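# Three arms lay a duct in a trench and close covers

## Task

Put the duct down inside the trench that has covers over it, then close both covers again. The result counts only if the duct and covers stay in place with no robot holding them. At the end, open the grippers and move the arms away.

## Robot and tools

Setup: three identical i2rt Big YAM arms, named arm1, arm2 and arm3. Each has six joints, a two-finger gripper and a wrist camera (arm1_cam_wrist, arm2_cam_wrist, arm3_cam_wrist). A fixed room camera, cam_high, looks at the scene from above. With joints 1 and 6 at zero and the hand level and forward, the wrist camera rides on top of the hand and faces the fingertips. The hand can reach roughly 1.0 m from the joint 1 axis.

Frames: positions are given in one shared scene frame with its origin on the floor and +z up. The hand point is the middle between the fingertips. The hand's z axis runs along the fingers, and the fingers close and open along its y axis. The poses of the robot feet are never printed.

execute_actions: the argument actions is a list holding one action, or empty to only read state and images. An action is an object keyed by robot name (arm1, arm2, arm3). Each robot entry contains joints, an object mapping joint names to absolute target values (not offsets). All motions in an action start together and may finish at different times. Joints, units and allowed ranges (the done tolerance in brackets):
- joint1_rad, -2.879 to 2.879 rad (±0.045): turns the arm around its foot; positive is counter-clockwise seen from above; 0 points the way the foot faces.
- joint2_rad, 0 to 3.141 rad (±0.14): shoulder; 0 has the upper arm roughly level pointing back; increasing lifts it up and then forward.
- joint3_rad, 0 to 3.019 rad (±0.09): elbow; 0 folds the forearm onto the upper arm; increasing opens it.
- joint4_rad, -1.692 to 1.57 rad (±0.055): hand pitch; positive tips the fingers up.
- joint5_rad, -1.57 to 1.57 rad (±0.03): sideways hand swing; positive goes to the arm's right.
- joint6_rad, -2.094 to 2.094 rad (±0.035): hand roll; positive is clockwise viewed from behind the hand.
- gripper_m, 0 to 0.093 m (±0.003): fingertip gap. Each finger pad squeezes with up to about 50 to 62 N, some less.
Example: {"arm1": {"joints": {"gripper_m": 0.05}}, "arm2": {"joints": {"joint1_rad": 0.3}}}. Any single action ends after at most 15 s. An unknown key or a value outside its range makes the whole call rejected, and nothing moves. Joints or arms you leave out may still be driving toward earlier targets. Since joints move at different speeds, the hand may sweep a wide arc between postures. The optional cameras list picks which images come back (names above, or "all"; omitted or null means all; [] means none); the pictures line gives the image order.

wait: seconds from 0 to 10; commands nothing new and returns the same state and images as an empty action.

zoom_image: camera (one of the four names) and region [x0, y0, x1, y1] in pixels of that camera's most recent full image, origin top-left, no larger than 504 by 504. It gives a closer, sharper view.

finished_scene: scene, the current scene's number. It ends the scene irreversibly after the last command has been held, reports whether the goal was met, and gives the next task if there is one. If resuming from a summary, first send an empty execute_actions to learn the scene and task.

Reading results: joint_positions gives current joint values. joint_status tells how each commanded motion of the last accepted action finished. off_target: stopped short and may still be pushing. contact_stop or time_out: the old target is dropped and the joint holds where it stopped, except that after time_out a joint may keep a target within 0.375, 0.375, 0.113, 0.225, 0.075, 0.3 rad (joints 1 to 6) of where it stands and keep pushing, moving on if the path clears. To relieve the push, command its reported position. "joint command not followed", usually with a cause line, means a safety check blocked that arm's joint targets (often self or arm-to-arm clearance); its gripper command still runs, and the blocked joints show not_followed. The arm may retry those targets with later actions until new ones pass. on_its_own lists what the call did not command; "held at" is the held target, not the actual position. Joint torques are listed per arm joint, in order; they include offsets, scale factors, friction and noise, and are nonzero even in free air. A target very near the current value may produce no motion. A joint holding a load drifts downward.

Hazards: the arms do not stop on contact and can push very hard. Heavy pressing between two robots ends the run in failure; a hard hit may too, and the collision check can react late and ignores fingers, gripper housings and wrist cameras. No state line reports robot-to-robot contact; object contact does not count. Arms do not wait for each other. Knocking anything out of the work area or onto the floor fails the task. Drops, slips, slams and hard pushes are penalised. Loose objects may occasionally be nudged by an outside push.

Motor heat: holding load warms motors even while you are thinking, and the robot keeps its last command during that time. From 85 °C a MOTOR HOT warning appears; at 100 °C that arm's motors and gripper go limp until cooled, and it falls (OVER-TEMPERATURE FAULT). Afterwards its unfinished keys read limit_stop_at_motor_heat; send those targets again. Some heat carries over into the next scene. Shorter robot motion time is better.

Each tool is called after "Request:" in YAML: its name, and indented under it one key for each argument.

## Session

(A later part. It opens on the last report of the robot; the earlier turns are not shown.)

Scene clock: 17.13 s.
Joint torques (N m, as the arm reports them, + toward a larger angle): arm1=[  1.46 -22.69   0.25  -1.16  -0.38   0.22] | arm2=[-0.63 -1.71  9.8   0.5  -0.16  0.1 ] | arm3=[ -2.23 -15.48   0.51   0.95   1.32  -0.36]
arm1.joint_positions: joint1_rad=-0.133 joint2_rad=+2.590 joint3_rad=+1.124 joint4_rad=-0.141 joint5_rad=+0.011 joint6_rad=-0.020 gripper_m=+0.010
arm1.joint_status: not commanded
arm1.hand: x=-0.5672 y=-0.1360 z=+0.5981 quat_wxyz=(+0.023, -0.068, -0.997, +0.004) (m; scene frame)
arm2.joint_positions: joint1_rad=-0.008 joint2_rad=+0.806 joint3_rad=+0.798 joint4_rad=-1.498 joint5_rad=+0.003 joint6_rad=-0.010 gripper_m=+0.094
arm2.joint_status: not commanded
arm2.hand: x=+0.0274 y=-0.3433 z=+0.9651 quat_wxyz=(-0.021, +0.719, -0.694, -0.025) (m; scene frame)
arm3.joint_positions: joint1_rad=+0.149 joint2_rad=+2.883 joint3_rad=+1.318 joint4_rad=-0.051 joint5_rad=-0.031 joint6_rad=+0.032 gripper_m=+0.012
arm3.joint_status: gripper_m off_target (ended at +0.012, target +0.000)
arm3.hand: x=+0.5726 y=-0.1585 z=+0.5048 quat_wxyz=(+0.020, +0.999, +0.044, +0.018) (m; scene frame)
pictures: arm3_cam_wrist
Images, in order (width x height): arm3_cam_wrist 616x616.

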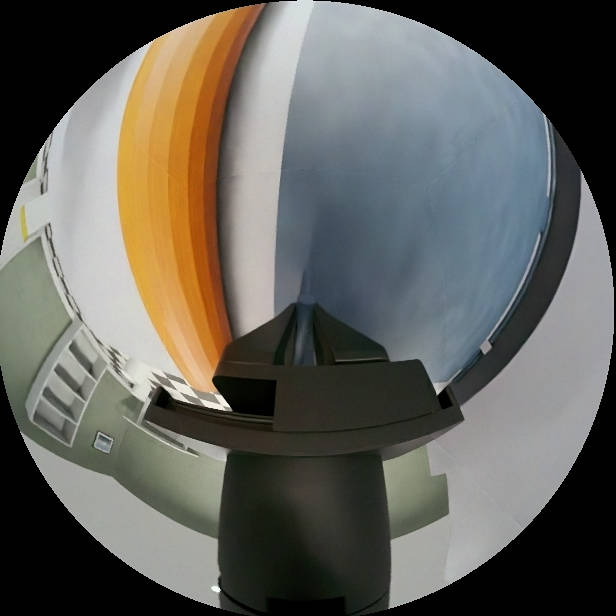

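Request:
execute_actions:
  actions:
    - {"arm3":{"joints":{"joint1_rad":0.13,"joint2_rad":2.56,"joint3_rad":1.1,"joint4_rad":-0.12,"joint5_rad":0,"joint6_rad":0}},"arm1":{"joints":{"joint1_rad":-0.07,"joint2_rad":2.3,"joint3_rad":0.99,"joint4_rad":-0.27}}}
  cameras: []

Request:
execute_actions:
  actions:
    - {"arm3":{"joints":{"joint1_rad":0.07,"joint2_rad":2.33,"joint3_rad":0.99,"joint4_rad":-0.24}},"arm1":{"joints":{"joint1_rad":0.0,"joint2_rad":2.14,"joint3_rad":0.94,"joint4_rad":-0.37}}}
  cameras: ["cam_high"]

Scene clock: 19.77 s.
Joint torques (N m, as the arm reports them, + toward a larger angle): arm1=[ -1.25 -23.34   0.95  -1.57   0.33   0.2 ] | arm2=[-0.6  -1.71  9.81  0.48 -0.16  0.1 ] | arm3=[  0.69 -23.3   -0.55  -1.07  -0.37  -0.42]
arm1.joint_positions: joint1_rad=-0.045 joint2_rad=+2.387 joint3_rad=+1.003 joint4_rad=-0.230 joint5_rad=-0.011 joint6_rad=-0.017 gripper_m=+0.010
arm1.joint_status: all done
arm1.hand: x=-0.5688 y=-0.0959 z=+0.6722 quat_wxyz=(+0.026, -0.025, -0.999, -0.007) (m; scene frame)
arm2.joint_positions: joint1_rad=-0.008 joint2_rad=+0.806 joint3_rad=+0.798 joint4_rad=-1.498 joint5_rad=+0.003 joint6_rad=-0.010 gripper_m=+0.094
arm2.joint_status: not commanded
arm2.hand: x=+0.0274 y=-0.3433 z=+0.9651 quat_wxyz=(-0.021, +0.719, -0.694, -0.025) (m; scene frame)
arm3.joint_positions: joint1_rad=+0.114 joint2_rad=+2.640 joint3_rad=+1.116 joint4_rad=-0.090 joint5_rad=+0.011 joint6_rad=+0.037 gripper_m=+0.011
arm3.joint_status: joint6_rad time_out (moved +0.005 of -0.032); the others done
arm3.on_its_own: joint6_rad reads +0.037 and still pushes toward +0.000 since a time_out
arm3.hand: x=+0.5740 y=-0.1361 z=+0.5960 quat_wxyz=(-0.001, +1.000, +0.025, +0.016) (m; scene frame)
pictures: none
No camera images: the call's "cameras" was empty. Leave "cameras" out to get every camera's image.

not run: a stop came earlier in this reply.

Request:
execute_actions:
  actions:
    - {"arm3":{"joints":{"joint1_rad":0.05,"joint2_rad":2.33,"joint3_rad":0.99,"joint4_rad":-0.24,"joint6_rad":0.04}},"arm1":{"joints":{"joint1_rad":0.14,"joint2_rad":2.14,"joint3_rad":0.96,"joint4_rad":-0.39}}}
  cameras: ["cam_high"]

Scene clock: 21.00 s.
Joint torques (N m, as the arm reports them, + toward a larger angle): arm1=[  2.5  -21.1    3.35  -0.78  -0.59  -0.12] | arm2=[-0.54 -1.76  9.81  0.49 -0.15  0.1 ] | arm3=[  1.7  -24.35   0.58  -1.52  -0.97   0.11]
arm1.joint_positions: joint1_rad=+0.125 joint2_rad=+2.208 joint3_rad=+0.949 joint4_rad=-0.372 joint5_rad=+0.018 joint6_rad=+0.015 gripper_m=+0.010
arm1.joint_status: all done
arm1.hand: x=-0.5697 y=-0.0325 z=+0.7380 quat_wxyz=(+0.034, +0.043, -0.998, +0.010) (m; scene frame)
arm2.joint_positions: joint1_rad=-0.008 joint2_rad=+0.806 joint3_rad=+0.798 joint4_rad=-1.498 joint5_rad=+0.003 joint6_rad=-0.010 gripper_m=+0.094
arm2.joint_status: not commanded
arm2.hand: x=+0.0274 y=-0.3433 z=+0.9651 quat_wxyz=(-0.021, +0.719, -0.694, -0.025) (m; scene frame)
arm3.joint_positions: joint1_rad=+0.018 joint2_rad=+2.428 joint3_rad=+1.000 joint4_rad=-0.200 joint5_rad=+0.026 joint6_rad=+0.032 gripper_m=+0.011
arm3.joint_status: all done
arm3.hand: x=+0.5743 y=-0.0949 z=+0.6733 quat_wxyz=(-0.007, +0.999, -0.021, +0.024) (m; scene frame)
pictures: cam_high
Images, in order (width x height): cam_high 896x504.

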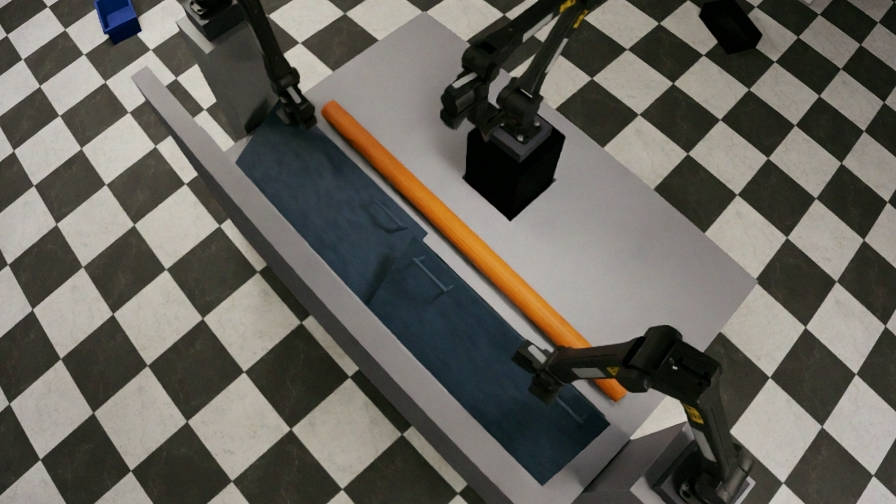

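Request:
execute_actions:
  actions:
    - {"arm3":{"joints":{"joint1_rad":-0.13,"joint2_rad":2.17,"joint3_rad":0.97,"joint4_rad":-0.36,"joint5_rad":0.03,"joint6_rad":-0.1}},"arm1":{"joints":{"joint1_rad":0.36,"joint2_rad":2.12,"joint3_rad":1.03,"joint4_rad":-0.45,"joint5_rad":0.02,"joint6_rad":0.3}}}
  cameras: ["cam_high"]

Scene clock: 23.43 s.
Joint torques (N m, as the arm reports them, + toward a larger angle): arm1=[  8.28 -17.21   6.89   1.26  -2.4    0.29] | arm2=[-0.55 -1.72  9.79  0.47 -0.16  0.1 ] | arm3=[ -0.26 -23.28   3.13  -0.62   0.37   0.16]
arm1.joint_positions: joint1_rad=+0.283 joint2_rad=+2.141 joint3_rad=+0.974 joint4_rad=-0.490 joint5_rad=+0.097 joint6_rad=+0.274 gripper_m=+0.010
arm1.joint_status: joint1_rad time_out (moved +0.158 of +0.235); joint5_rad time_out (moved +0.080 of +0.002); the others done
arm1.on_its_own: joint1_rad reads +0.283 and still pushes toward +0.360 since a time_out; joint5_rad reads +0.097 and still pushes toward +0.022 since a time_out
arm1.hand: x=-0.5682 y=+0.0194 z=+0.7701 quat_wxyz=(+0.033, -0.005, -0.998, +0.058) (m; scene frame)
arm2.joint_positions: joint1_rad=-0.008 joint2_rad=+0.806 joint3_rad=+0.798 joint4_rad=-1.498 joint5_rad=+0.003 joint6_rad=-0.010 gripper_m=+0.094
arm2.joint_status: not commanded
arm2.hand: x=+0.0274 y=-0.3433 z=+0.9651 quat_wxyz=(-0.021, +0.719, -0.694, -0.025) (m; scene frame)
arm3.joint_positions: joint1_rad=-0.133 joint2_rad=+2.260 joint3_rad=+0.958 joint4_rad=-0.340 joint5_rad=+0.023 joint6_rad=-0.113 gripper_m=+0.011
arm3.joint_status: all done
arm3.hand: x=+0.5748 y=-0.0348 z=+0.7351 quat_wxyz=(+0.000, +0.999, -0.023, +0.032) (m; scene frame)
pictures: cam_high
Images, in order (width x height): cam_high 896x504.

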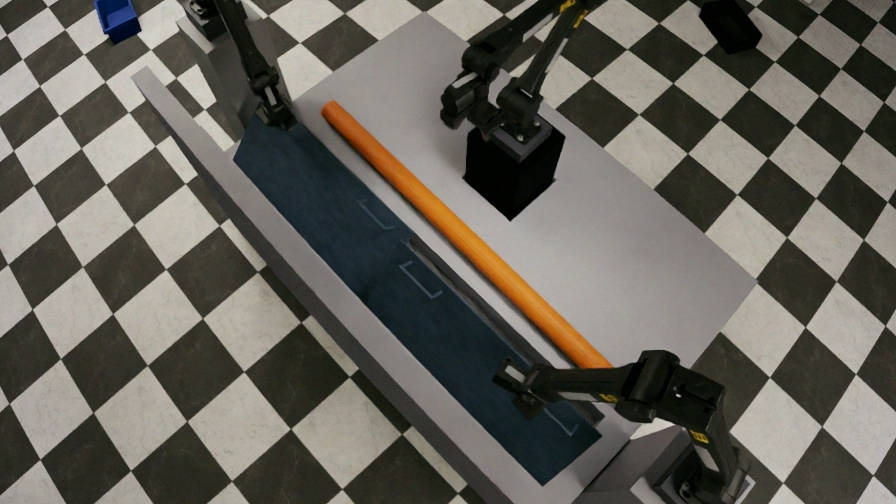

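Request:
execute_actions:
  actions:
    - {"arm1":{"joints":{"joint1_rad":0.283,"joint5_rad":0.097}},"arm2":{"joints":{"joint1_rad":0.36,"joint2_rad":2.03,"joint3_rad":0.51,"joint4_rad":0.92,"gripper_m":0.0}}}
  cameras: ["cam_high","arm2_cam_wrist"]

Scene clock: 25.97 s.
Joint torques (N m, as the arm reports them, + toward a larger angle): arm1=[  5.11 -20.1    6.68   0.4   -0.88   0.28] | arm2=[-0.42 -9.97  1.96  2.58 -0.11  0.09] | arm3=[ -0.28 -23.24   3.12  -0.61   0.37   0.16]
arm1.joint_positions: joint1_rad=+0.239 joint2_rad=+2.173 joint3_rad=+0.974 joint4_rad=-0.467 joint5_rad=+0.126 joint6_rad=+0.275 gripper_m=+0.010
arm1.joint_status: all done
arm1.hand: x=-0.5683 y=-0.0041 z=+0.7576 quat_wxyz=(+0.035, -0.026, -0.996, +0.072) (m; scene frame)
arm2.joint_positions: joint1_rad=+0.352 joint2_rad=+2.012 joint3_rad=+0.511 joint4_rad=+0.905 joint5_rad=+0.002 joint6_rad=-0.009 gripper_m=+0.000
arm2.joint_status: all done
arm2.hand: x=-0.1487 y=-0.1096 z=+0.6882 quat_wxyz=(-0.261, +0.733, -0.492, -0.390) (m; scene frame)
arm3.joint_positions: joint1_rad=-0.133 joint2_rad=+2.260 joint3_rad=+0.958 joint4_rad=-0.340 joint5_rad=+0.023 joint6_rad=-0.113 gripper_m=+0.011
arm3.joint_status: not commanded
arm3.hand: x=+0.5748 y=-0.0348 z=+0.7351 quat_wxyz=(+0.000, +0.999, -0.023, +0.032) (m; scene frame)
pictures: arm2_cam_wrist, cam_high
Images, in order (width x height): arm2_cam_wrist 616x616, cam_high 896x504.

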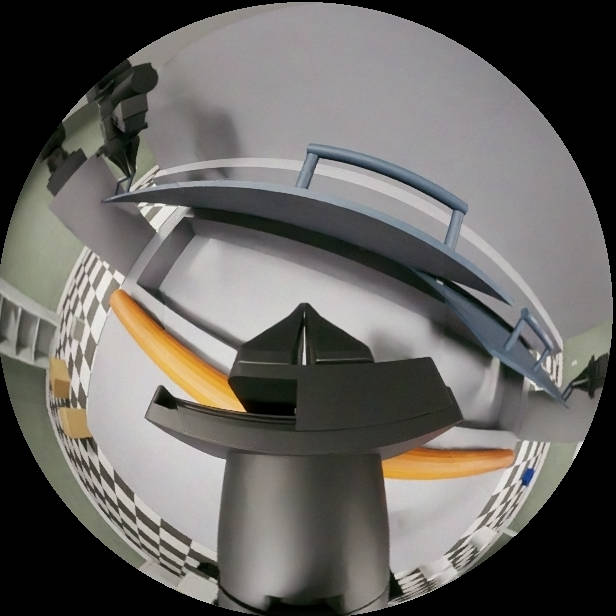

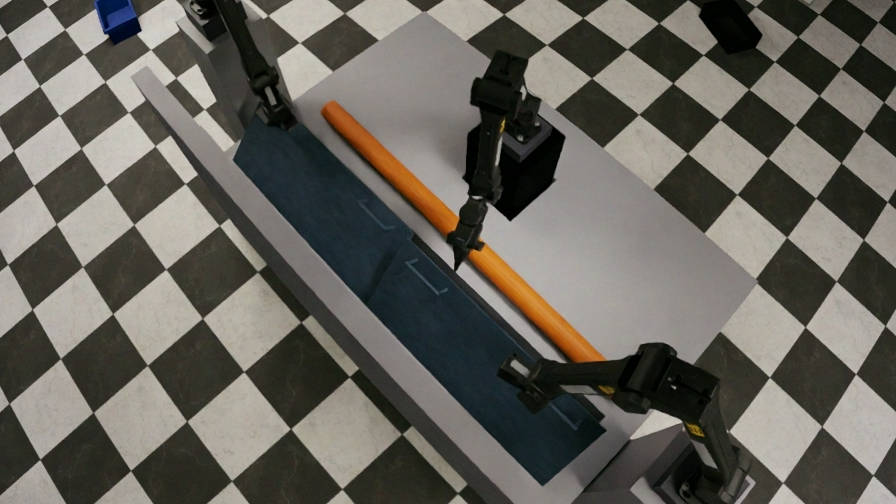

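Request:
execute_actions:
  actions:
    - {"arm2":{"joints":{"joint2_rad":2.2,"joint3_rad":0.62,"joint4_rad":0.98}}}
  cameras: []

Request:
execute_actions:
  actions:
    - {"arm2":{"joints":{"joint2_rad":2.25,"joint3_rad":0.9,"joint4_rad":0.75}}}
  cameras: ["cam_high","arm2_cam_wrist"]

Scene clock: 27.20 s.
Joint torques (N m, as the arm reports them, + toward a larger angle): arm1=[  5.09 -20.07   6.61   0.38  -0.9    0.28] | arm2=[ -0.49 -11.67   1.64   2.56  -0.11   0.09] | arm3=[ -0.2  -23.27   3.13  -0.6    0.37   0.17]
arm1.joint_positions: joint1_rad=+0.239 joint2_rad=+2.173 joint3_rad=+0.974 joint4_rad=-0.467 joint5_rad=+0.126 joint6_rad=+0.275 gripper_m=+0.010
arm1.joint_status: not commanded
arm1.hand: x=-0.5683 y=-0.0041 z=+0.7576 quat_wxyz=(+0.035, -0.026, -0.996, +0.072) (m; scene frame)
arm2.joint_positions: joint1_rad=+0.352 joint2_rad=+2.183 joint3_rad=+0.619 joint4_rad=+0.967 joint5_rad=+0.002 joint6_rad=-0.009 gripper_m=+0.000
arm2.joint_status: all done
arm2.hand: x=-0.1587 y=-0.0858 z=+0.6446 quat_wxyz=(-0.261, +0.734, -0.492, -0.389) (m; scene frame)
arm3.joint_positions: joint1_rad=-0.133 joint2_rad=+2.260 joint3_rad=+0.958 joint4_rad=-0.340 joint5_rad=+0.023 joint6_rad=-0.113 gripper_m=+0.011
arm3.joint_status: not commanded
arm3.hand: x=+0.5748 y=-0.0348 z=+0.7351 quat_wxyz=(+0.000, +0.999, -0.023, +0.032) (m; scene frame)
pictures: none
No camera images: the call's "cameras" was empty. Leave "cameras" out to get every camera's image.

Scene clock: 28.13 s.
Joint torques (N m, as the arm reports them, + toward a larger angle): arm1=[  4.22 -19.52   6.66   0.55  -0.75   0.27] | arm2=[ -0.88 -12.81   9.52   0.19  -0.31   0.09] | arm3=[ -0.24 -23.3    3.14  -0.62   0.37   0.16]
arm1.joint_positions: joint1_rad=+0.248 joint2_rad=+2.166 joint3_rad=+0.974 joint4_rad=-0.471 joint5_rad=+0.121 joint6_rad=+0.275 gripper_m=+0.010
arm1.joint_status: not commanded
arm1.hand: x=-0.5680 y=+0.0007 z=+0.7601 quat_wxyz=(+0.034, -0.022, -0.997, +0.070) (m; scene frame)
arm2.joint_positions: joint1_rad=+0.356 joint2_rad=+2.218 joint3_rad=+0.826 joint4_rad=+0.794 joint5_rad=+0.007 joint6_rad=-0.009 gripper_m=+0.000
arm2.joint_status: all done
arm2.hand: x=-0.1880 y=-0.0168 z=+0.6414 quat_wxyz=(-0.262, +0.734, -0.492, -0.388) (m; scene frame)
arm3.joint_positions: joint1_rad=-0.133 joint2_rad=+2.260 joint3_rad=+0.958 joint4_rad=-0.340 joint5_rad=+0.023 joint6_rad=-0.113 gripper_m=+0.011
arm3.joint_status: not commanded
arm3.hand: x=+0.5748 y=-0.0348 z=+0.7351 quat_wxyz=(+0.000, +0.999, -0.023, +0.032) (m; scene frame)
pictures: arm2_cam_wrist, cam_high
Images, in order (width x height): arm2_cam_wrist 616x616, cam_high 896x504.

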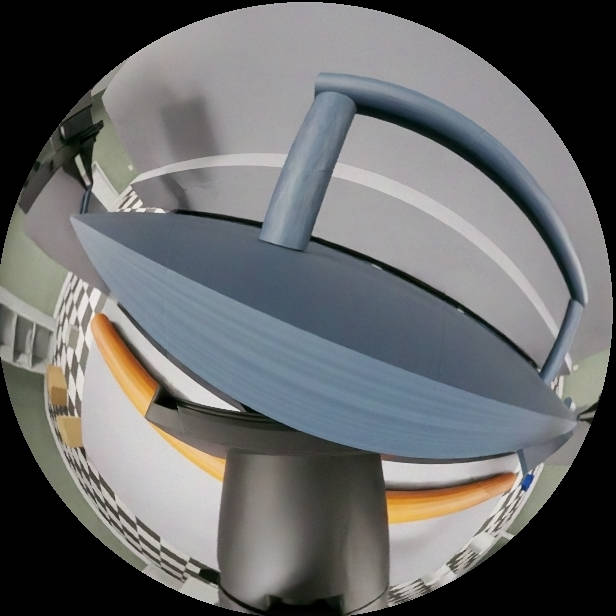

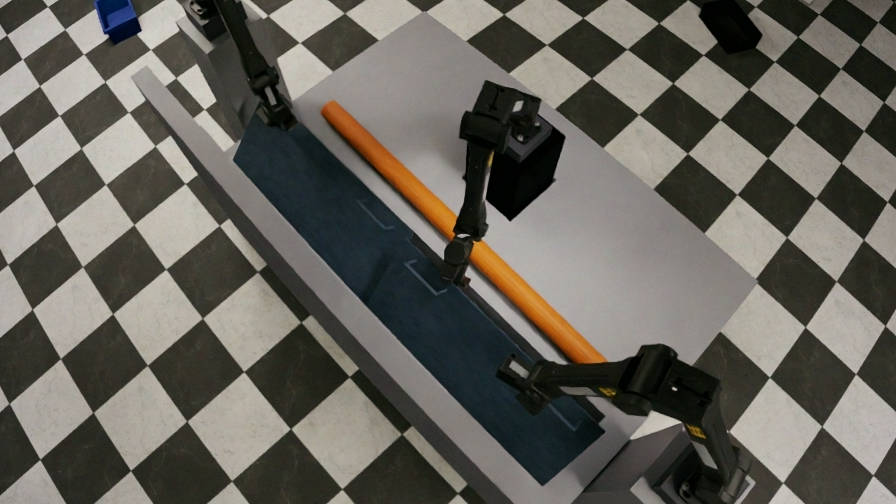

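Request:
execute_actions:
  actions:
    - {"arm1":{"joints":{"gripper_m":0.05}}}
  cameras: []

Request:
execute_actions:
  actions:
    - {"arm1":{"joints":{"joint2_rad":1.8,"joint4_rad":-0.75,"joint5_rad":0}}}
  cameras: []

Request:
execute_actions:
  actions:
    - {"arm2":{"joints":{"joint2_rad":2.3,"joint3_rad":1.15,"joint4_rad":0.7}}}
  cameras: ["cam_high","arm2_cam_wrist"]

Scene clock: 29.13 s.
Joint torques (N m, as the arm reports them, + toward a larger angle): arm1=[  1.15 -16.21   4.71   0.26  -0.02   0.16] | arm2=[ -0.84 -12.29  10.27   0.62  -0.3    0.09] | arm3=[ -0.26 -23.28   3.15  -0.6    0.37   0.16]
arm1.joint_positions: joint1_rad=+0.283 joint2_rad=+2.123 joint3_rad=+1.015 joint4_rad=-0.458 joint5_rad=+0.100 joint6_rad=+0.288 gripper_m=+0.050
arm1.joint_status: all done
arm1.hand: x=-0.5324 y=+0.0287 z=+0.7827 quat_wxyz=(-0.011, -0.014, -0.999, +0.047) (m; scene frame)
arm2.joint_positions: joint1_rad=+0.358 joint2_rad=+2.218 joint3_rad=+0.818 joint4_rad=+0.783 joint5_rad=+0.007 joint6_rad=-0.009 gripper_m=+0.000
arm2.joint_status: not commanded
arm2.hand: x=-0.1872 y=-0.0228 z=+0.6369 quat_wxyz=(-0.257, +0.738, -0.493, -0.382) (m; scene frame)
arm3.joint_positions: joint1_rad=-0.133 joint2_rad=+2.260 joint3_rad=+0.958 joint4_rad=-0.340 joint5_rad=+0.023 joint6_rad=-0.113 gripper_m=+0.011
arm3.joint_status: not commanded
arm3.hand: x=+0.5748 y=-0.0348 z=+0.7351 quat_wxyz=(+0.000, +0.999, -0.023, +0.032) (m; scene frame)
pictures: none
No camera images: the call's "cameras" was empty. Leave "cameras" out to get every camera's image.

Scene clock: 30.40 s.
Joint torques (N m, as the arm reports them, + toward a larger angle): arm1=[  0.99 -13.9    6.77  -0.3   -0.09   0.12] | arm2=[ -1.08 -12.29  10.22   0.64  -0.31   0.09] | arm3=[ -0.2  -23.3    3.13  -0.61   0.37   0.16]
arm1.joint_positions: joint1_rad=+0.283 joint2_rad=+1.796 joint3_rad=+1.015 joint4_rad=-0.740 joint5_rad=+0.003 joint6_rad=+0.288 gripper_m=+0.050
arm1.joint_status: all done
arm1.hand: x=-0.5293 y=+0.0463 z=+0.9225 quat_wxyz=(-0.020, -0.014, -1.000, -0.006) (m; scene frame)
arm2.joint_positions: joint1_rad=+0.358 joint2_rad=+2.218 joint3_rad=+0.818 joint4_rad=+0.783 joint5_rad=+0.007 joint6_rad=-0.009 gripper_m=+0.000
arm2.joint_status: not commanded
arm2.hand: x=-0.1872 y=-0.0228 z=+0.6369 quat_wxyz=(-0.257, +0.738, -0.493, -0.382) (m; scene frame)
arm3.joint_positions: joint1_rad=-0.133 joint2_rad=+2.260 joint3_rad=+0.958 joint4_rad=-0.340 joint5_rad=+0.023 joint6_rad=-0.113 gripper_m=+0.011
arm3.joint_status: not commanded
arm3.hand: x=+0.5748 y=-0.0348 z=+0.7351 quat_wxyz=(+0.000, +0.999, -0.023, +0.032) (m; scene frame)
pictures: none
No camera images: the call's "cameras" was empty. Leave "cameras" out to get every camera's image.

Scene clock: 32.53 s.
Joint torques (N m, as the arm reports them, + toward a larger angle): arm1=[  1.08 -14.01   6.78  -0.35  -0.09   0.13] | arm2=[ 1.12 -8.14 14.54 -0.32 -1.1  -0.04] | arm3=[ -0.26 -23.27   3.13  -0.6    0.37   0.16]
arm1.joint_positions: joint1_rad=+0.283 joint2_rad=+1.796 joint3_rad=+1.015 joint4_rad=-0.740 joint5_rad=+0.003 joint6_rad=+0.288 gripper_m=+0.050
arm1.joint_status: not commanded
arm1.hand: x=-0.5293 y=+0.0463 z=+0.9225 quat_wxyz=(-0.020, -0.014, -1.000, -0.006) (m; scene frame)
arm2.joint_positions: joint1_rad=+0.336 joint2_rad=+2.198 joint3_rad=+0.951 joint4_rad=+0.760 joint5_rad=+0.027 joint6_rad=+0.004 gripper_m=+0.000
arm2.joint_status: joint3_rad time_out (moved +0.134 of +0.332); joint4_rad time_out (moved -0.023 of -0.083); the others done
arm2.on_its_own: joint3_rad reads +0.951 and still pushes toward +1.066 since a time_out; joint4_rad reads +0.760 and still pushes toward +0.700 since a time_out
arm2.hand: x=-0.1963 y=+0.0468 z=+0.6838 quat_wxyz=(-0.298, +0.700, -0.493, -0.422) (m; scene frame)
arm3.joint_positions: joint1_rad=-0.133 joint2_rad=+2.260 joint3_rad=+0.958 joint4_rad=-0.340 joint5_rad=+0.023 joint6_rad=-0.113 gripper_m=+0.011
arm3.joint_status: not commanded
arm3.hand: x=+0.5748 y=-0.0348 z=+0.7351 quat_wxyz=(+0.000, +0.999, -0.023, +0.032) (m; scene frame)
pictures: arm2_cam_wrist, cam_high
Images, in order (width x height): arm2_cam_wrist 616x616, cam_high 896x504.

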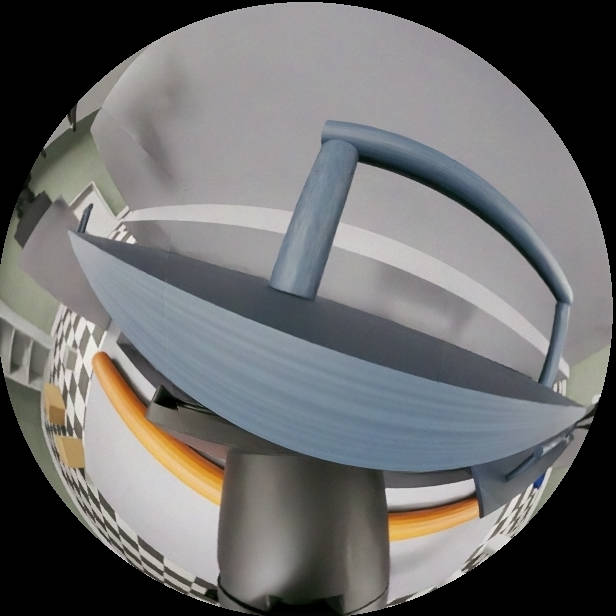

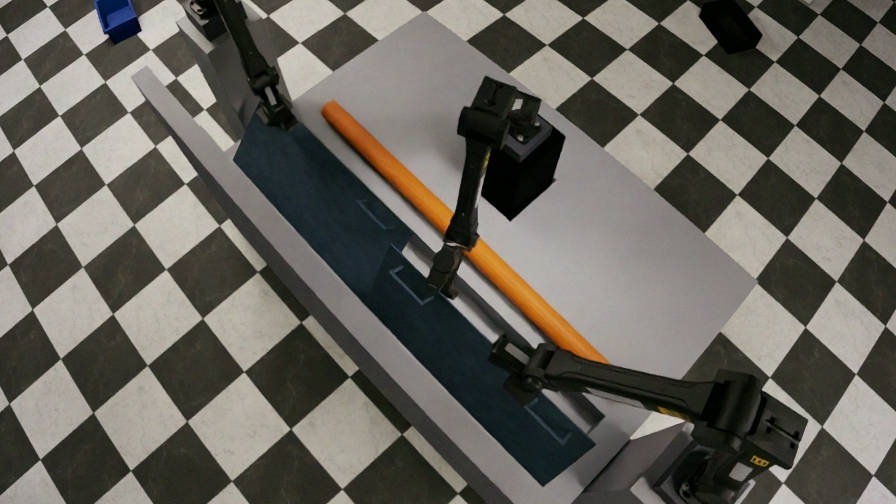

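Request:
execute_actions:
  actions:
    - {"arm2":{"joints":{"joint1_rad":0.35,"joint2_rad":2.2,"joint3_rad":0.88,"joint4_rad":0.76}}}
  cameras: ["cam_high","arm2_cam_wrist"]

Scene clock: 33.93 s.
Joint torques (N m, as the arm reports them, + toward a larger angle): arm1=[  1.07 -13.9    6.76  -0.32  -0.07   0.13] | arm2=[ -3.16 -16.12   9.64   2.45   0.13   0.2 ] | arm3=[ -0.25 -23.23   3.13  -0.61   0.37   0.16]
arm1.joint_positions: joint1_rad=+0.283 joint2_rad=+1.796 joint3_rad=+1.015 joint4_rad=-0.740 joint5_rad=+0.003 joint6_rad=+0.288 gripper_m=+0.050
arm1.joint_status: not commanded
arm1.hand: x=-0.5293 y=+0.0463 z=+0.9225 quat_wxyz=(-0.020, -0.014, -1.000, -0.006) (m; scene frame)
arm2.joint_positions: joint1_rad=+0.372 joint2_rad=+2.214 joint3_rad=+0.803 joint4_rad=+0.746 joint5_rad=-0.004 joint6_rad=-0.020 gripper_m=+0.000
arm2.joint_status: all done
arm2.hand: x=-0.1913 y=-0.0381 z=+0.6275 quat_wxyz=(-0.240, +0.755, -0.488, -0.367) (m; scene frame)
arm3.joint_positions: joint1_rad=-0.133 joint2_rad=+2.260 joint3_rad=+0.958 joint4_rad=-0.340 joint5_rad=+0.023 joint6_rad=-0.113 gripper_m=+0.011
arm3.joint_status: not commanded
arm3.hand: x=+0.5748 y=-0.0348 z=+0.7351 quat_wxyz=(+0.000, +0.999, -0.023, +0.032) (m; scene frame)
pictures: arm2_cam_wrist, cam_high
Images, in order (width x height): arm2_cam_wrist 616x616, cam_high 896x504.

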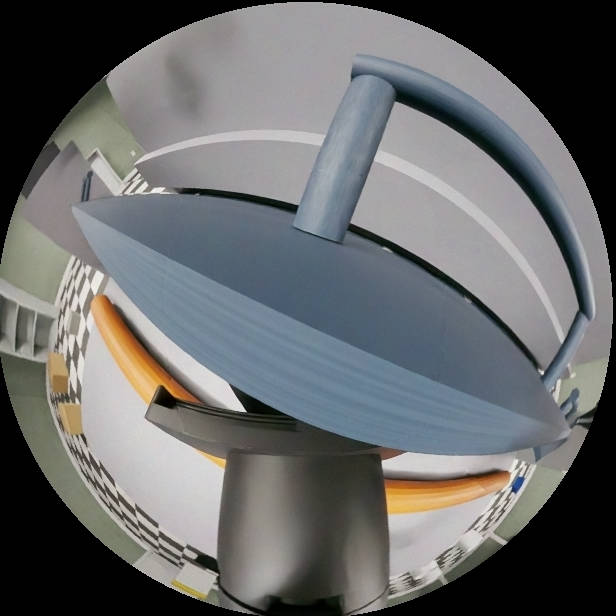

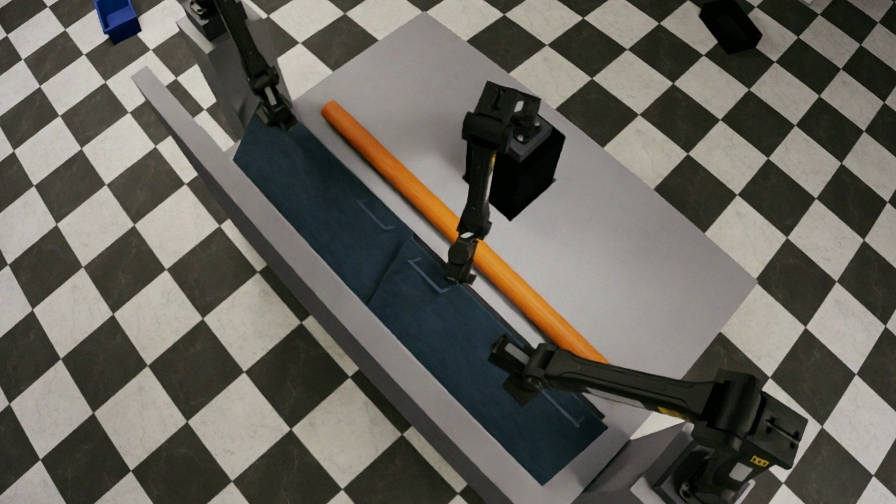

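Request:
execute_actions:
  actions:
    - {"arm1":{"joints":{"joint1_rad":-0.3,"joint2_rad":1.5,"joint3_rad":1.2,"joint4_rad":-1.0,"joint6_rad":0}}}
  cameras: ["arm1_cam_wrist","arm3_cam_wrist"]

Scene clock: 35.67 s.
Joint torques (N m, as the arm reports them, + toward a larger angle): arm1=[  1.72 -13.04   8.38   0.02  -0.07  -0.1 ] | arm2=[ -3.17 -16.02   9.63   2.43   0.13   0.19] | arm3=[ -0.25 -23.33   3.13  -0.62   0.37   0.17]
arm1.joint_positions: joint1_rad=-0.307 joint2_rad=+1.502 joint3_rad=+1.192 joint4_rad=-0.990 joint5_rad=+0.001 joint6_rad=+0.012 gripper_m=+0.050
arm1.joint_status: all done
arm1.hand: x=-0.5024 y=-0.2307 z=+1.1115 quat_wxyz=(-0.129, -0.169, -0.977, +0.022) (m; scene frame)
arm2.joint_positions: joint1_rad=+0.372 joint2_rad=+2.214 joint3_rad=+0.803 joint4_rad=+0.746 joint5_rad=-0.004 joint6_rad=-0.020 gripper_m=+0.000
arm2.joint_status: not commanded
arm2.hand: x=-0.1913 y=-0.0381 z=+0.6275 quat_wxyz=(-0.240, +0.755, -0.488, -0.367) (m; scene frame)
arm3.joint_positions: joint1_rad=-0.133 joint2_rad=+2.260 joint3_rad=+0.958 joint4_rad=-0.340 joint5_rad=+0.023 joint6_rad=-0.113 gripper_m=+0.011
arm3.joint_status: not commanded
arm3.hand: x=+0.5748 y=-0.0348 z=+0.7351 quat_wxyz=(+0.000, +0.999, -0.023, +0.032) (m; scene frame)
pictures: arm1_cam_wrist, arm3_cam_wrist
Images, in order (width x height): arm1_cam_wrist 616x616, arm3_cam_wrist 616x616.

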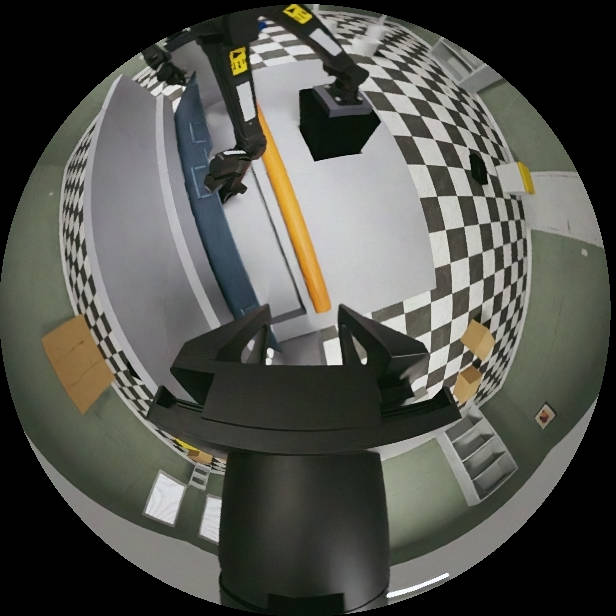

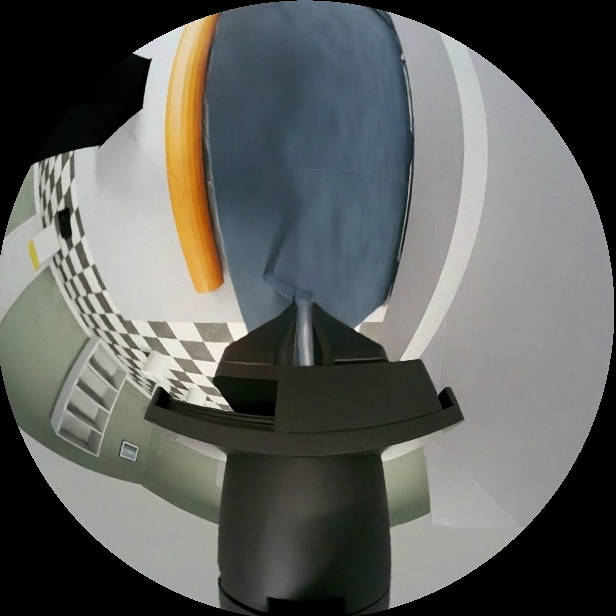

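Request:
execute_actions:
  actions:
    - {"arm3":{"joints":{"joint1_rad":-0.33,"joint2_rad":2.14,"joint3_rad":1.02,"joint4_rad":-0.42,"joint5_rad":-0.08,"joint6_rad":-0.27}},"arm2":{"joints":{"joint1_rad":0.2,"joint2_rad":2.2,"joint3_rad":0.8,"joint4_rad":0.76,"joint5_rad":0,"joint6_rad":0}}}
  cameras: ["arm1_cam_wrist","cam_high"]

Scene clock: 37.97 s.
Joint torques (N m, as the arm reports them, + toward a larger angle): arm1=[  1.6  -13.03   8.37   0.1   -0.06  -0.1 ] | arm2=[ -7.01 -17.41   8.55   3.14   0.8    0.27] | arm3=[ -4.54 -21.75   5.89   0.73   1.3    0.  ]
arm1.joint_positions: joint1_rad=-0.307 joint2_rad=+1.502 joint3_rad=+1.192 joint4_rad=-0.990 joint5_rad=+0.001 joint6_rad=+0.012 gripper_m=+0.050
arm1.joint_status: not commanded
arm1.hand: x=-0.5024 y=-0.2307 z=+1.1115 quat_wxyz=(-0.129, -0.169, -0.977, +0.022) (m; scene frame)
arm2.joint_positions: joint1_rad=+0.264 joint2_rad=+2.242 joint3_rad=+0.722 joint4_rad=+0.725 joint5_rad=-0.021 joint6_rad=-0.027 gripper_m=+0.000
arm2.joint_status: joint1_rad time_out (moved -0.109 of -0.172); the others done
arm2.on_its_own: joint1_rad reads +0.264 and still pushes toward +0.200 since a time_out
arm2.hand: x=-0.1215 y=-0.0709 z=+0.5912 quat_wxyz=(-0.219, +0.753, -0.538, -0.310) (m; scene frame)
arm3.joint_positions: joint1_rad=-0.275 joint2_rad=+2.211 joint3_rad=+0.977 joint4_rad=-0.430 joint5_rad=-0.113 joint6_rad=-0.271 gripper_m=+0.011
arm3.joint_status: joint1_rad time_out (moved -0.142 of -0.197); joint5_rad time_out (moved -0.136 of -0.103); the others done
arm3.on_its_own: joint1_rad reads -0.275 and still pushes toward -0.330 since a time_out; joint5_rad reads -0.113 and still pushes toward -0.080 since a time_out
arm3.hand: x=+0.5746 y=+0.0006 z=+0.7580 quat_wxyz=(+0.073, +0.997, -0.018, +0.024) (m; scene frame)
pictures: arm1_cam_wrist, cam_high
Images, in order (width x height): arm1_cam_wrist 616x616, cam_high 896x504.

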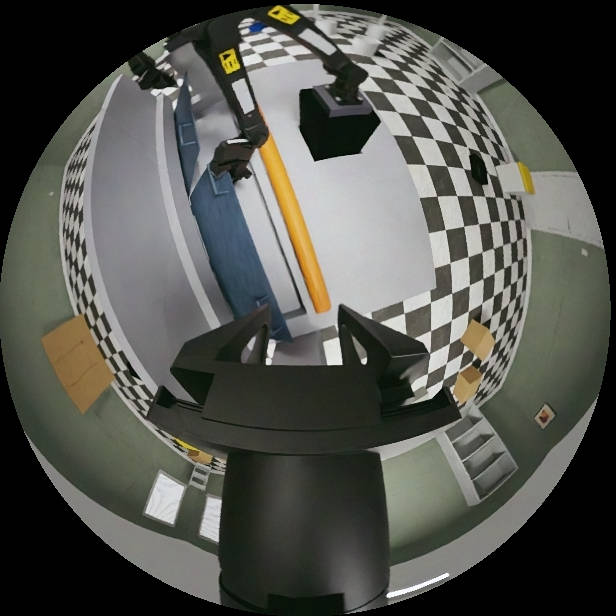

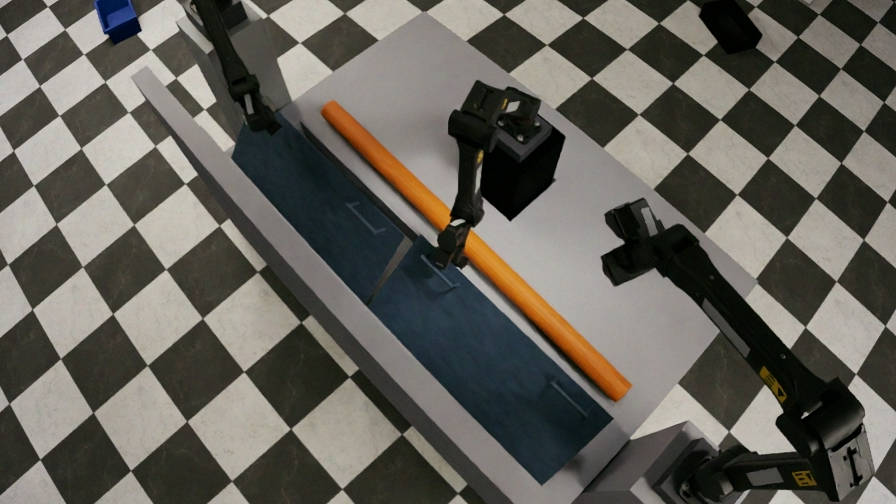

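Request:
execute_actions:
  actions:
    - {"arm3":{"joints":{"joint1_rad":-0.27,"joint5_rad":-0.11}},"arm2":{"joints":{"joint1_rad":0.26,"joint2_rad":2.2,"joint3_rad":1.08,"joint4_rad":0.72}}}
  cameras: ["arm1_cam_wrist","cam_high"]

Request:
execute_actions:
  actions:
    - {"arm2":{"joints":{"joint1_rad":0.08,"joint2_rad":2.2,"joint3_rad":1.05,"joint4_rad":0.72}}}
  cameras: ["arm1_cam_wrist","cam_high"]

Scene clock: 40.90 s.
Joint torques (N m, as the arm reports them, + toward a larger angle): arm1=[  1.77 -13.     8.41   0.09  -0.07  -0.1 ] | arm2=[ -2.27 -13.57  13.43   2.79  -0.2   -0.93] | arm3=[ -0.37 -21.7    5.88   0.76   0.11   0.  ]
arm1.joint_positions: joint1_rad=-0.307 joint2_rad=+1.502 joint3_rad=+1.192 joint4_rad=-0.990 joint5_rad=+0.001 joint6_rad=+0.012 gripper_m=+0.050
arm1.joint_status: not commanded
arm1.hand: x=-0.5024 y=-0.2307 z=+1.1115 quat_wxyz=(-0.129, -0.169, -0.977, +0.022) (m; scene frame)
arm2.joint_positions: joint1_rad=+0.271 joint2_rad=+2.190 joint3_rad=+0.804 joint4_rad=+0.696 joint5_rad=+0.004 joint6_rad=+0.090 gripper_m=+0.000
arm2.joint_status: joint3_rad time_out (moved +0.082 of +0.358); the others done
arm2.on_its_own: joint3_rad reads +0.804 and still pushes toward +0.924 since a time_out (your +1.080 is given up)
arm2.hand: x=-0.1369 y=-0.0186 z=+0.6306 quat_wxyz=(-0.235, +0.703, -0.569, -0.356) (m; scene frame)
arm3.joint_positions: joint1_rad=-0.271 joint2_rad=+2.211 joint3_rad=+0.977 joint4_rad=-0.430 joint5_rad=-0.113 joint6_rad=-0.271 gripper_m=+0.011
arm3.joint_status: all done
arm3.hand: x=+0.5742 y=-0.0012 z=+0.7581 quat_wxyz=(+0.073, +0.997, -0.016, +0.024) (m; scene frame)
pictures: arm1_cam_wrist, cam_high
Images, in order (width x height): arm1_cam_wrist 616x616, cam_high 896x504.

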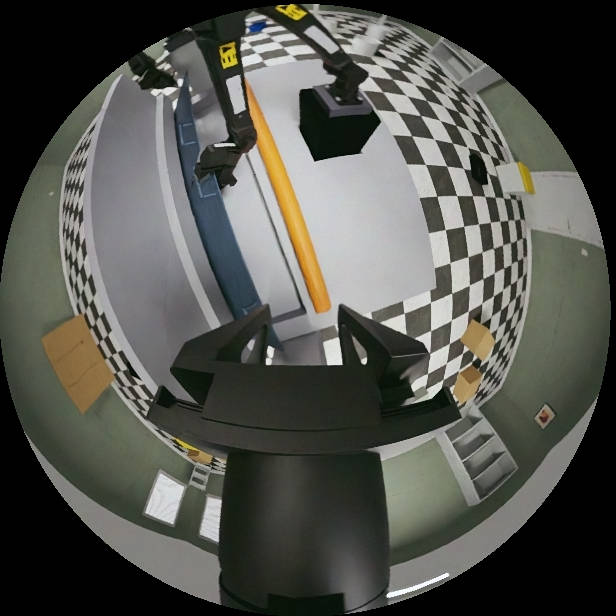

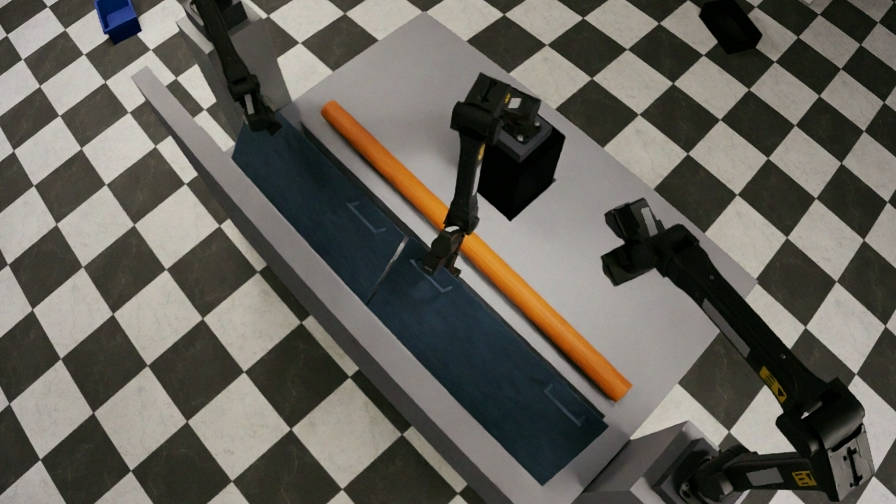

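not run: a stop came earlier in this reply.

Request:
execute_actions:
  actions:
    - {"arm1":{"joints":{"joint1_rad":-0.12,"joint2_rad":2.42,"joint3_rad":1.09,"joint4_rad":-0.25,"gripper_m":0}},"arm2":{"joints":{"joint3_rad":0.82}}}
  cameras: []

Request:
execute_actions:
  actions:
    - {"arm1":{"joints":{"joint1_rad":0.16,"joint6_rad":0.1}}}
  cameras: ["arm1_cam_wrist","cam_high"]

Scene clock: 42.77 s.
Joint torques (N m, as the arm reports them, + toward a larger angle): arm1=[  0.83 -17.88   2.59   0.35  -0.02  -0.08] | arm2=[ -2.27 -14.48   7.49   2.58   0.27  -0.6 ] | arm3=[ -0.43 -21.72   5.9    0.71   0.1    0.  ]
arm1.joint_positions: joint1_rad=-0.117 joint2_rad=+2.434 joint3_rad=+1.081 joint4_rad=-0.262 joint5_rad=+0.000 joint6_rad=+0.010 gripper_m=+0.000
arm1.joint_status: all done
arm1.hand: x=-0.5514 y=-0.1297 z=+0.6589 quat_wxyz=(+0.026, -0.075, -0.997, -0.001) (m; scene frame)
arm2.joint_positions: joint1_rad=+0.273 joint2_rad=+2.202 joint3_rad=+0.764 joint4_rad=+0.701 joint5_rad=-0.007 joint6_rad=+0.058 gripper_m=+0.000
arm2.joint_status: all done
arm2.hand: x=-0.1329 y=-0.0424 z=+0.6157 quat_wxyz=(-0.224, +0.721, -0.561, -0.338) (m; scene frame)
arm3.joint_positions: joint1_rad=-0.271 joint2_rad=+2.211 joint3_rad=+0.977 joint4_rad=-0.430 joint5_rad=-0.113 joint6_rad=-0.271 gripper_m=+0.011
arm3.joint_status: not commanded
arm3.hand: x=+0.5742 y=-0.0012 z=+0.7581 quat_wxyz=(+0.073, +0.997, -0.016, +0.024) (m; scene frame)
pictures: none
No camera images: the call's "cameras" was empty. Leave "cameras" out to get every camera's image.

Scene clock: 44.97 s.
Joint torques (N m, as the arm reports them, + toward a larger angle): arm1=[ 17.49 -15.     3.65   0.75  -3.37   0.93] | arm2=[ -2.02 -14.73   5.98   2.21  -0.04  -0.34] | arm3=[ -0.41 -21.74   5.89   0.74   0.11   0.01]
arm1.joint_positions: joint1_rad=-0.019 joint2_rad=+2.401 joint3_rad=+1.067 joint4_rad=-0.273 joint5_rad=+0.103 joint6_rad=+0.007 gripper_m=+0.000
arm1.joint_status: joint1_rad time_out (moved +0.097 of +0.277); joint6_rad time_out (moved -0.003 of +0.090)
arm1.on_its_own: joint1_rad reads -0.019 and still pushes toward +0.160 since a time_out; joint6_rad reads +0.007 and still pushes toward +0.100 since a time_out
arm1.hand: x=-0.5459 y=-0.1062 z=+0.6722 quat_wxyz=(+0.023, -0.024, -0.998, +0.051) (m; scene frame)
arm2.joint_positions: joint1_rad=+0.269 joint2_rad=+2.201 joint3_rad=+0.784 joint4_rad=+0.711 joint5_rad=+0.000 joint6_rad=+0.033 gripper_m=+0.000
arm2.joint_status: not commanded
arm2.hand: x=-0.1332 y=-0.0294 z=+0.6228 quat_wxyz=(-0.240, +0.721, -0.551, -0.344) (m; scene frame)
arm3.joint_positions: joint1_rad=-0.271 joint2_rad=+2.211 joint3_rad=+0.977 joint4_rad=-0.430 joint5_rad=-0.113 joint6_rad=-0.271 gripper_m=+0.011
arm3.joint_status: not commanded
arm3.hand: x=+0.5742 y=-0.0012 z=+0.7581 quat_wxyz=(+0.073, +0.997, -0.016, +0.024) (m; scene frame)
pictures: arm1_cam_wrist, cam_high
Images, in order (width x height): arm1_cam_wrist 616x616, cam_high 896x504.

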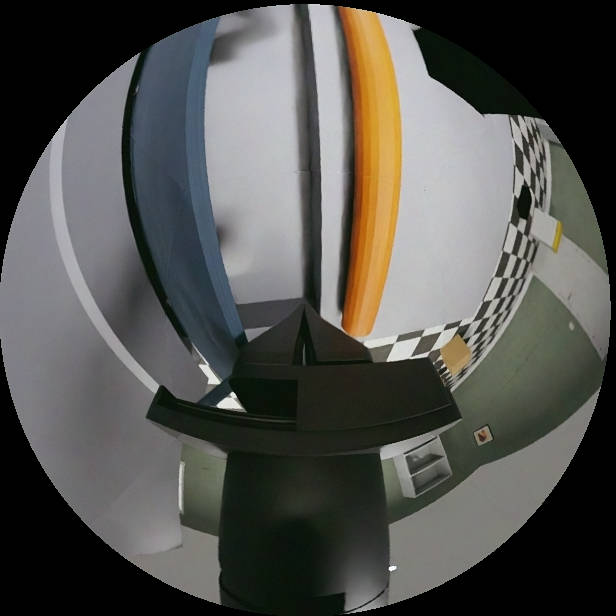

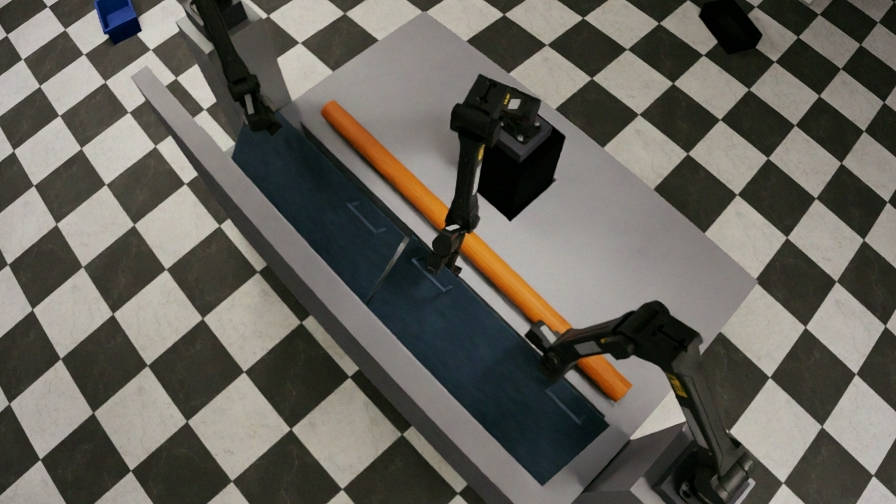

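Request:
execute_actions:
  actions:
    - {"arm1":{"joints":{"joint1_rad":0.15,"joint5_rad":0.1,"joint6_rad":0.1}},"arm2":{"joints":{"joint1_rad":0.33,"joint2_rad":2.3,"joint3_rad":1.15,"joint4_rad":0.7}}}
  cameras: ["arm1_cam_wrist","cam_high"]

Scene clock: 47.57 s.
Joint torques (N m, as the arm reports them, + toward a larger angle): arm1=[ 13.1  -13.48   4.24   1.13  -2.44   0.79] | arm2=[ 2.38 -7.12 13.34  0.87 -1.47 -1.54] | arm3=[ -0.37 -21.76   5.89   0.75   0.11   0.  ]
arm1.joint_positions: joint1_rad=+0.016 joint2_rad=+2.384 joint3_rad=+1.059 joint4_rad=-0.285 joint5_rad=+0.180 joint6_rad=+0.024 gripper_m=+0.000
arm1.joint_status: joint1_rad time_out (moved +0.036 of +0.169); joint5_rad time_out (moved +0.077 of -0.003); joint6_rad time_out (moved +0.017 of +0.093)
arm1.on_its_own: joint1_rad reads +0.016 and still pushes toward +0.150 since a time_out; joint5_rad reads +0.180 and still pushes toward +0.103 since a time_out; joint6_rad reads +0.024 and still pushes toward +0.100 since a time_out
arm1.hand: x=-0.5455 y=-0.1041 z=+0.6803 quat_wxyz=(+0.023, -0.014, -0.996, +0.090) (m; scene frame)
arm2.joint_positions: joint1_rad=+0.290 joint2_rad=+2.206 joint3_rad=+0.816 joint4_rad=+0.727 joint5_rad=+0.036 joint6_rad=+0.150 gripper_m=+0.000
arm2.joint_status: joint3_rad time_out (moved +0.032 of +0.366); the others done
arm2.on_its_own: joint3_rad reads +0.816 and still pushes toward +0.934 since a time_out (your +1.150 is given up)
arm2.hand: x=-0.1440 y=-0.0137 z=+0.6312 quat_wxyz=(-0.240, +0.682, -0.585, -0.368) (m; scene frame)
arm3.joint_positions: joint1_rad=-0.271 joint2_rad=+2.211 joint3_rad=+0.977 joint4_rad=-0.430 joint5_rad=-0.113 joint6_rad=-0.271 gripper_m=+0.011
arm3.joint_status: not commanded
arm3.hand: x=+0.5742 y=-0.0012 z=+0.7581 quat_wxyz=(+0.073, +0.997, -0.016, +0.024) (m; scene frame)
pictures: arm1_cam_wrist, cam_high
Images, in order (width x height): arm1_cam_wrist 616x616, cam_high 896x504.

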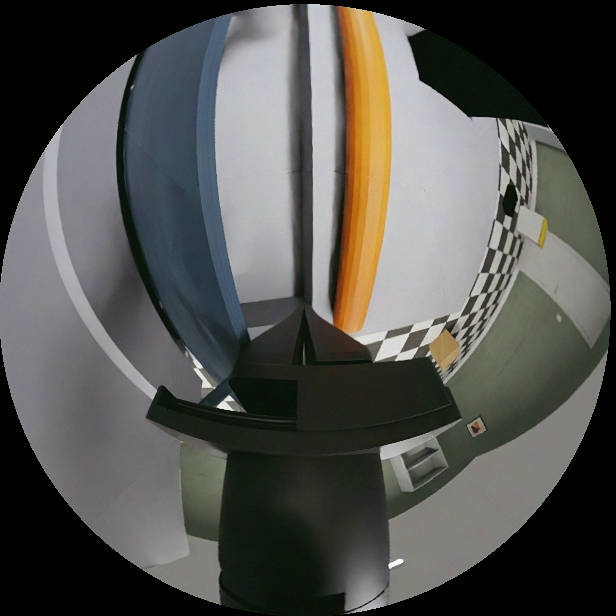

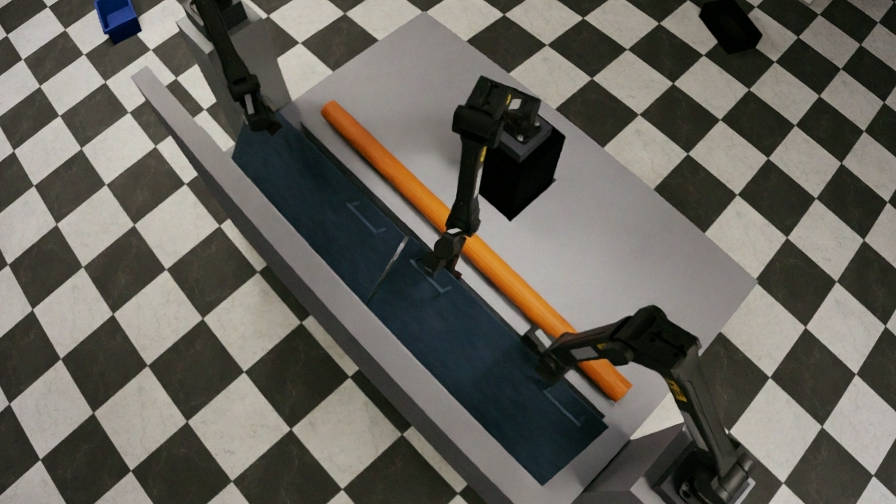

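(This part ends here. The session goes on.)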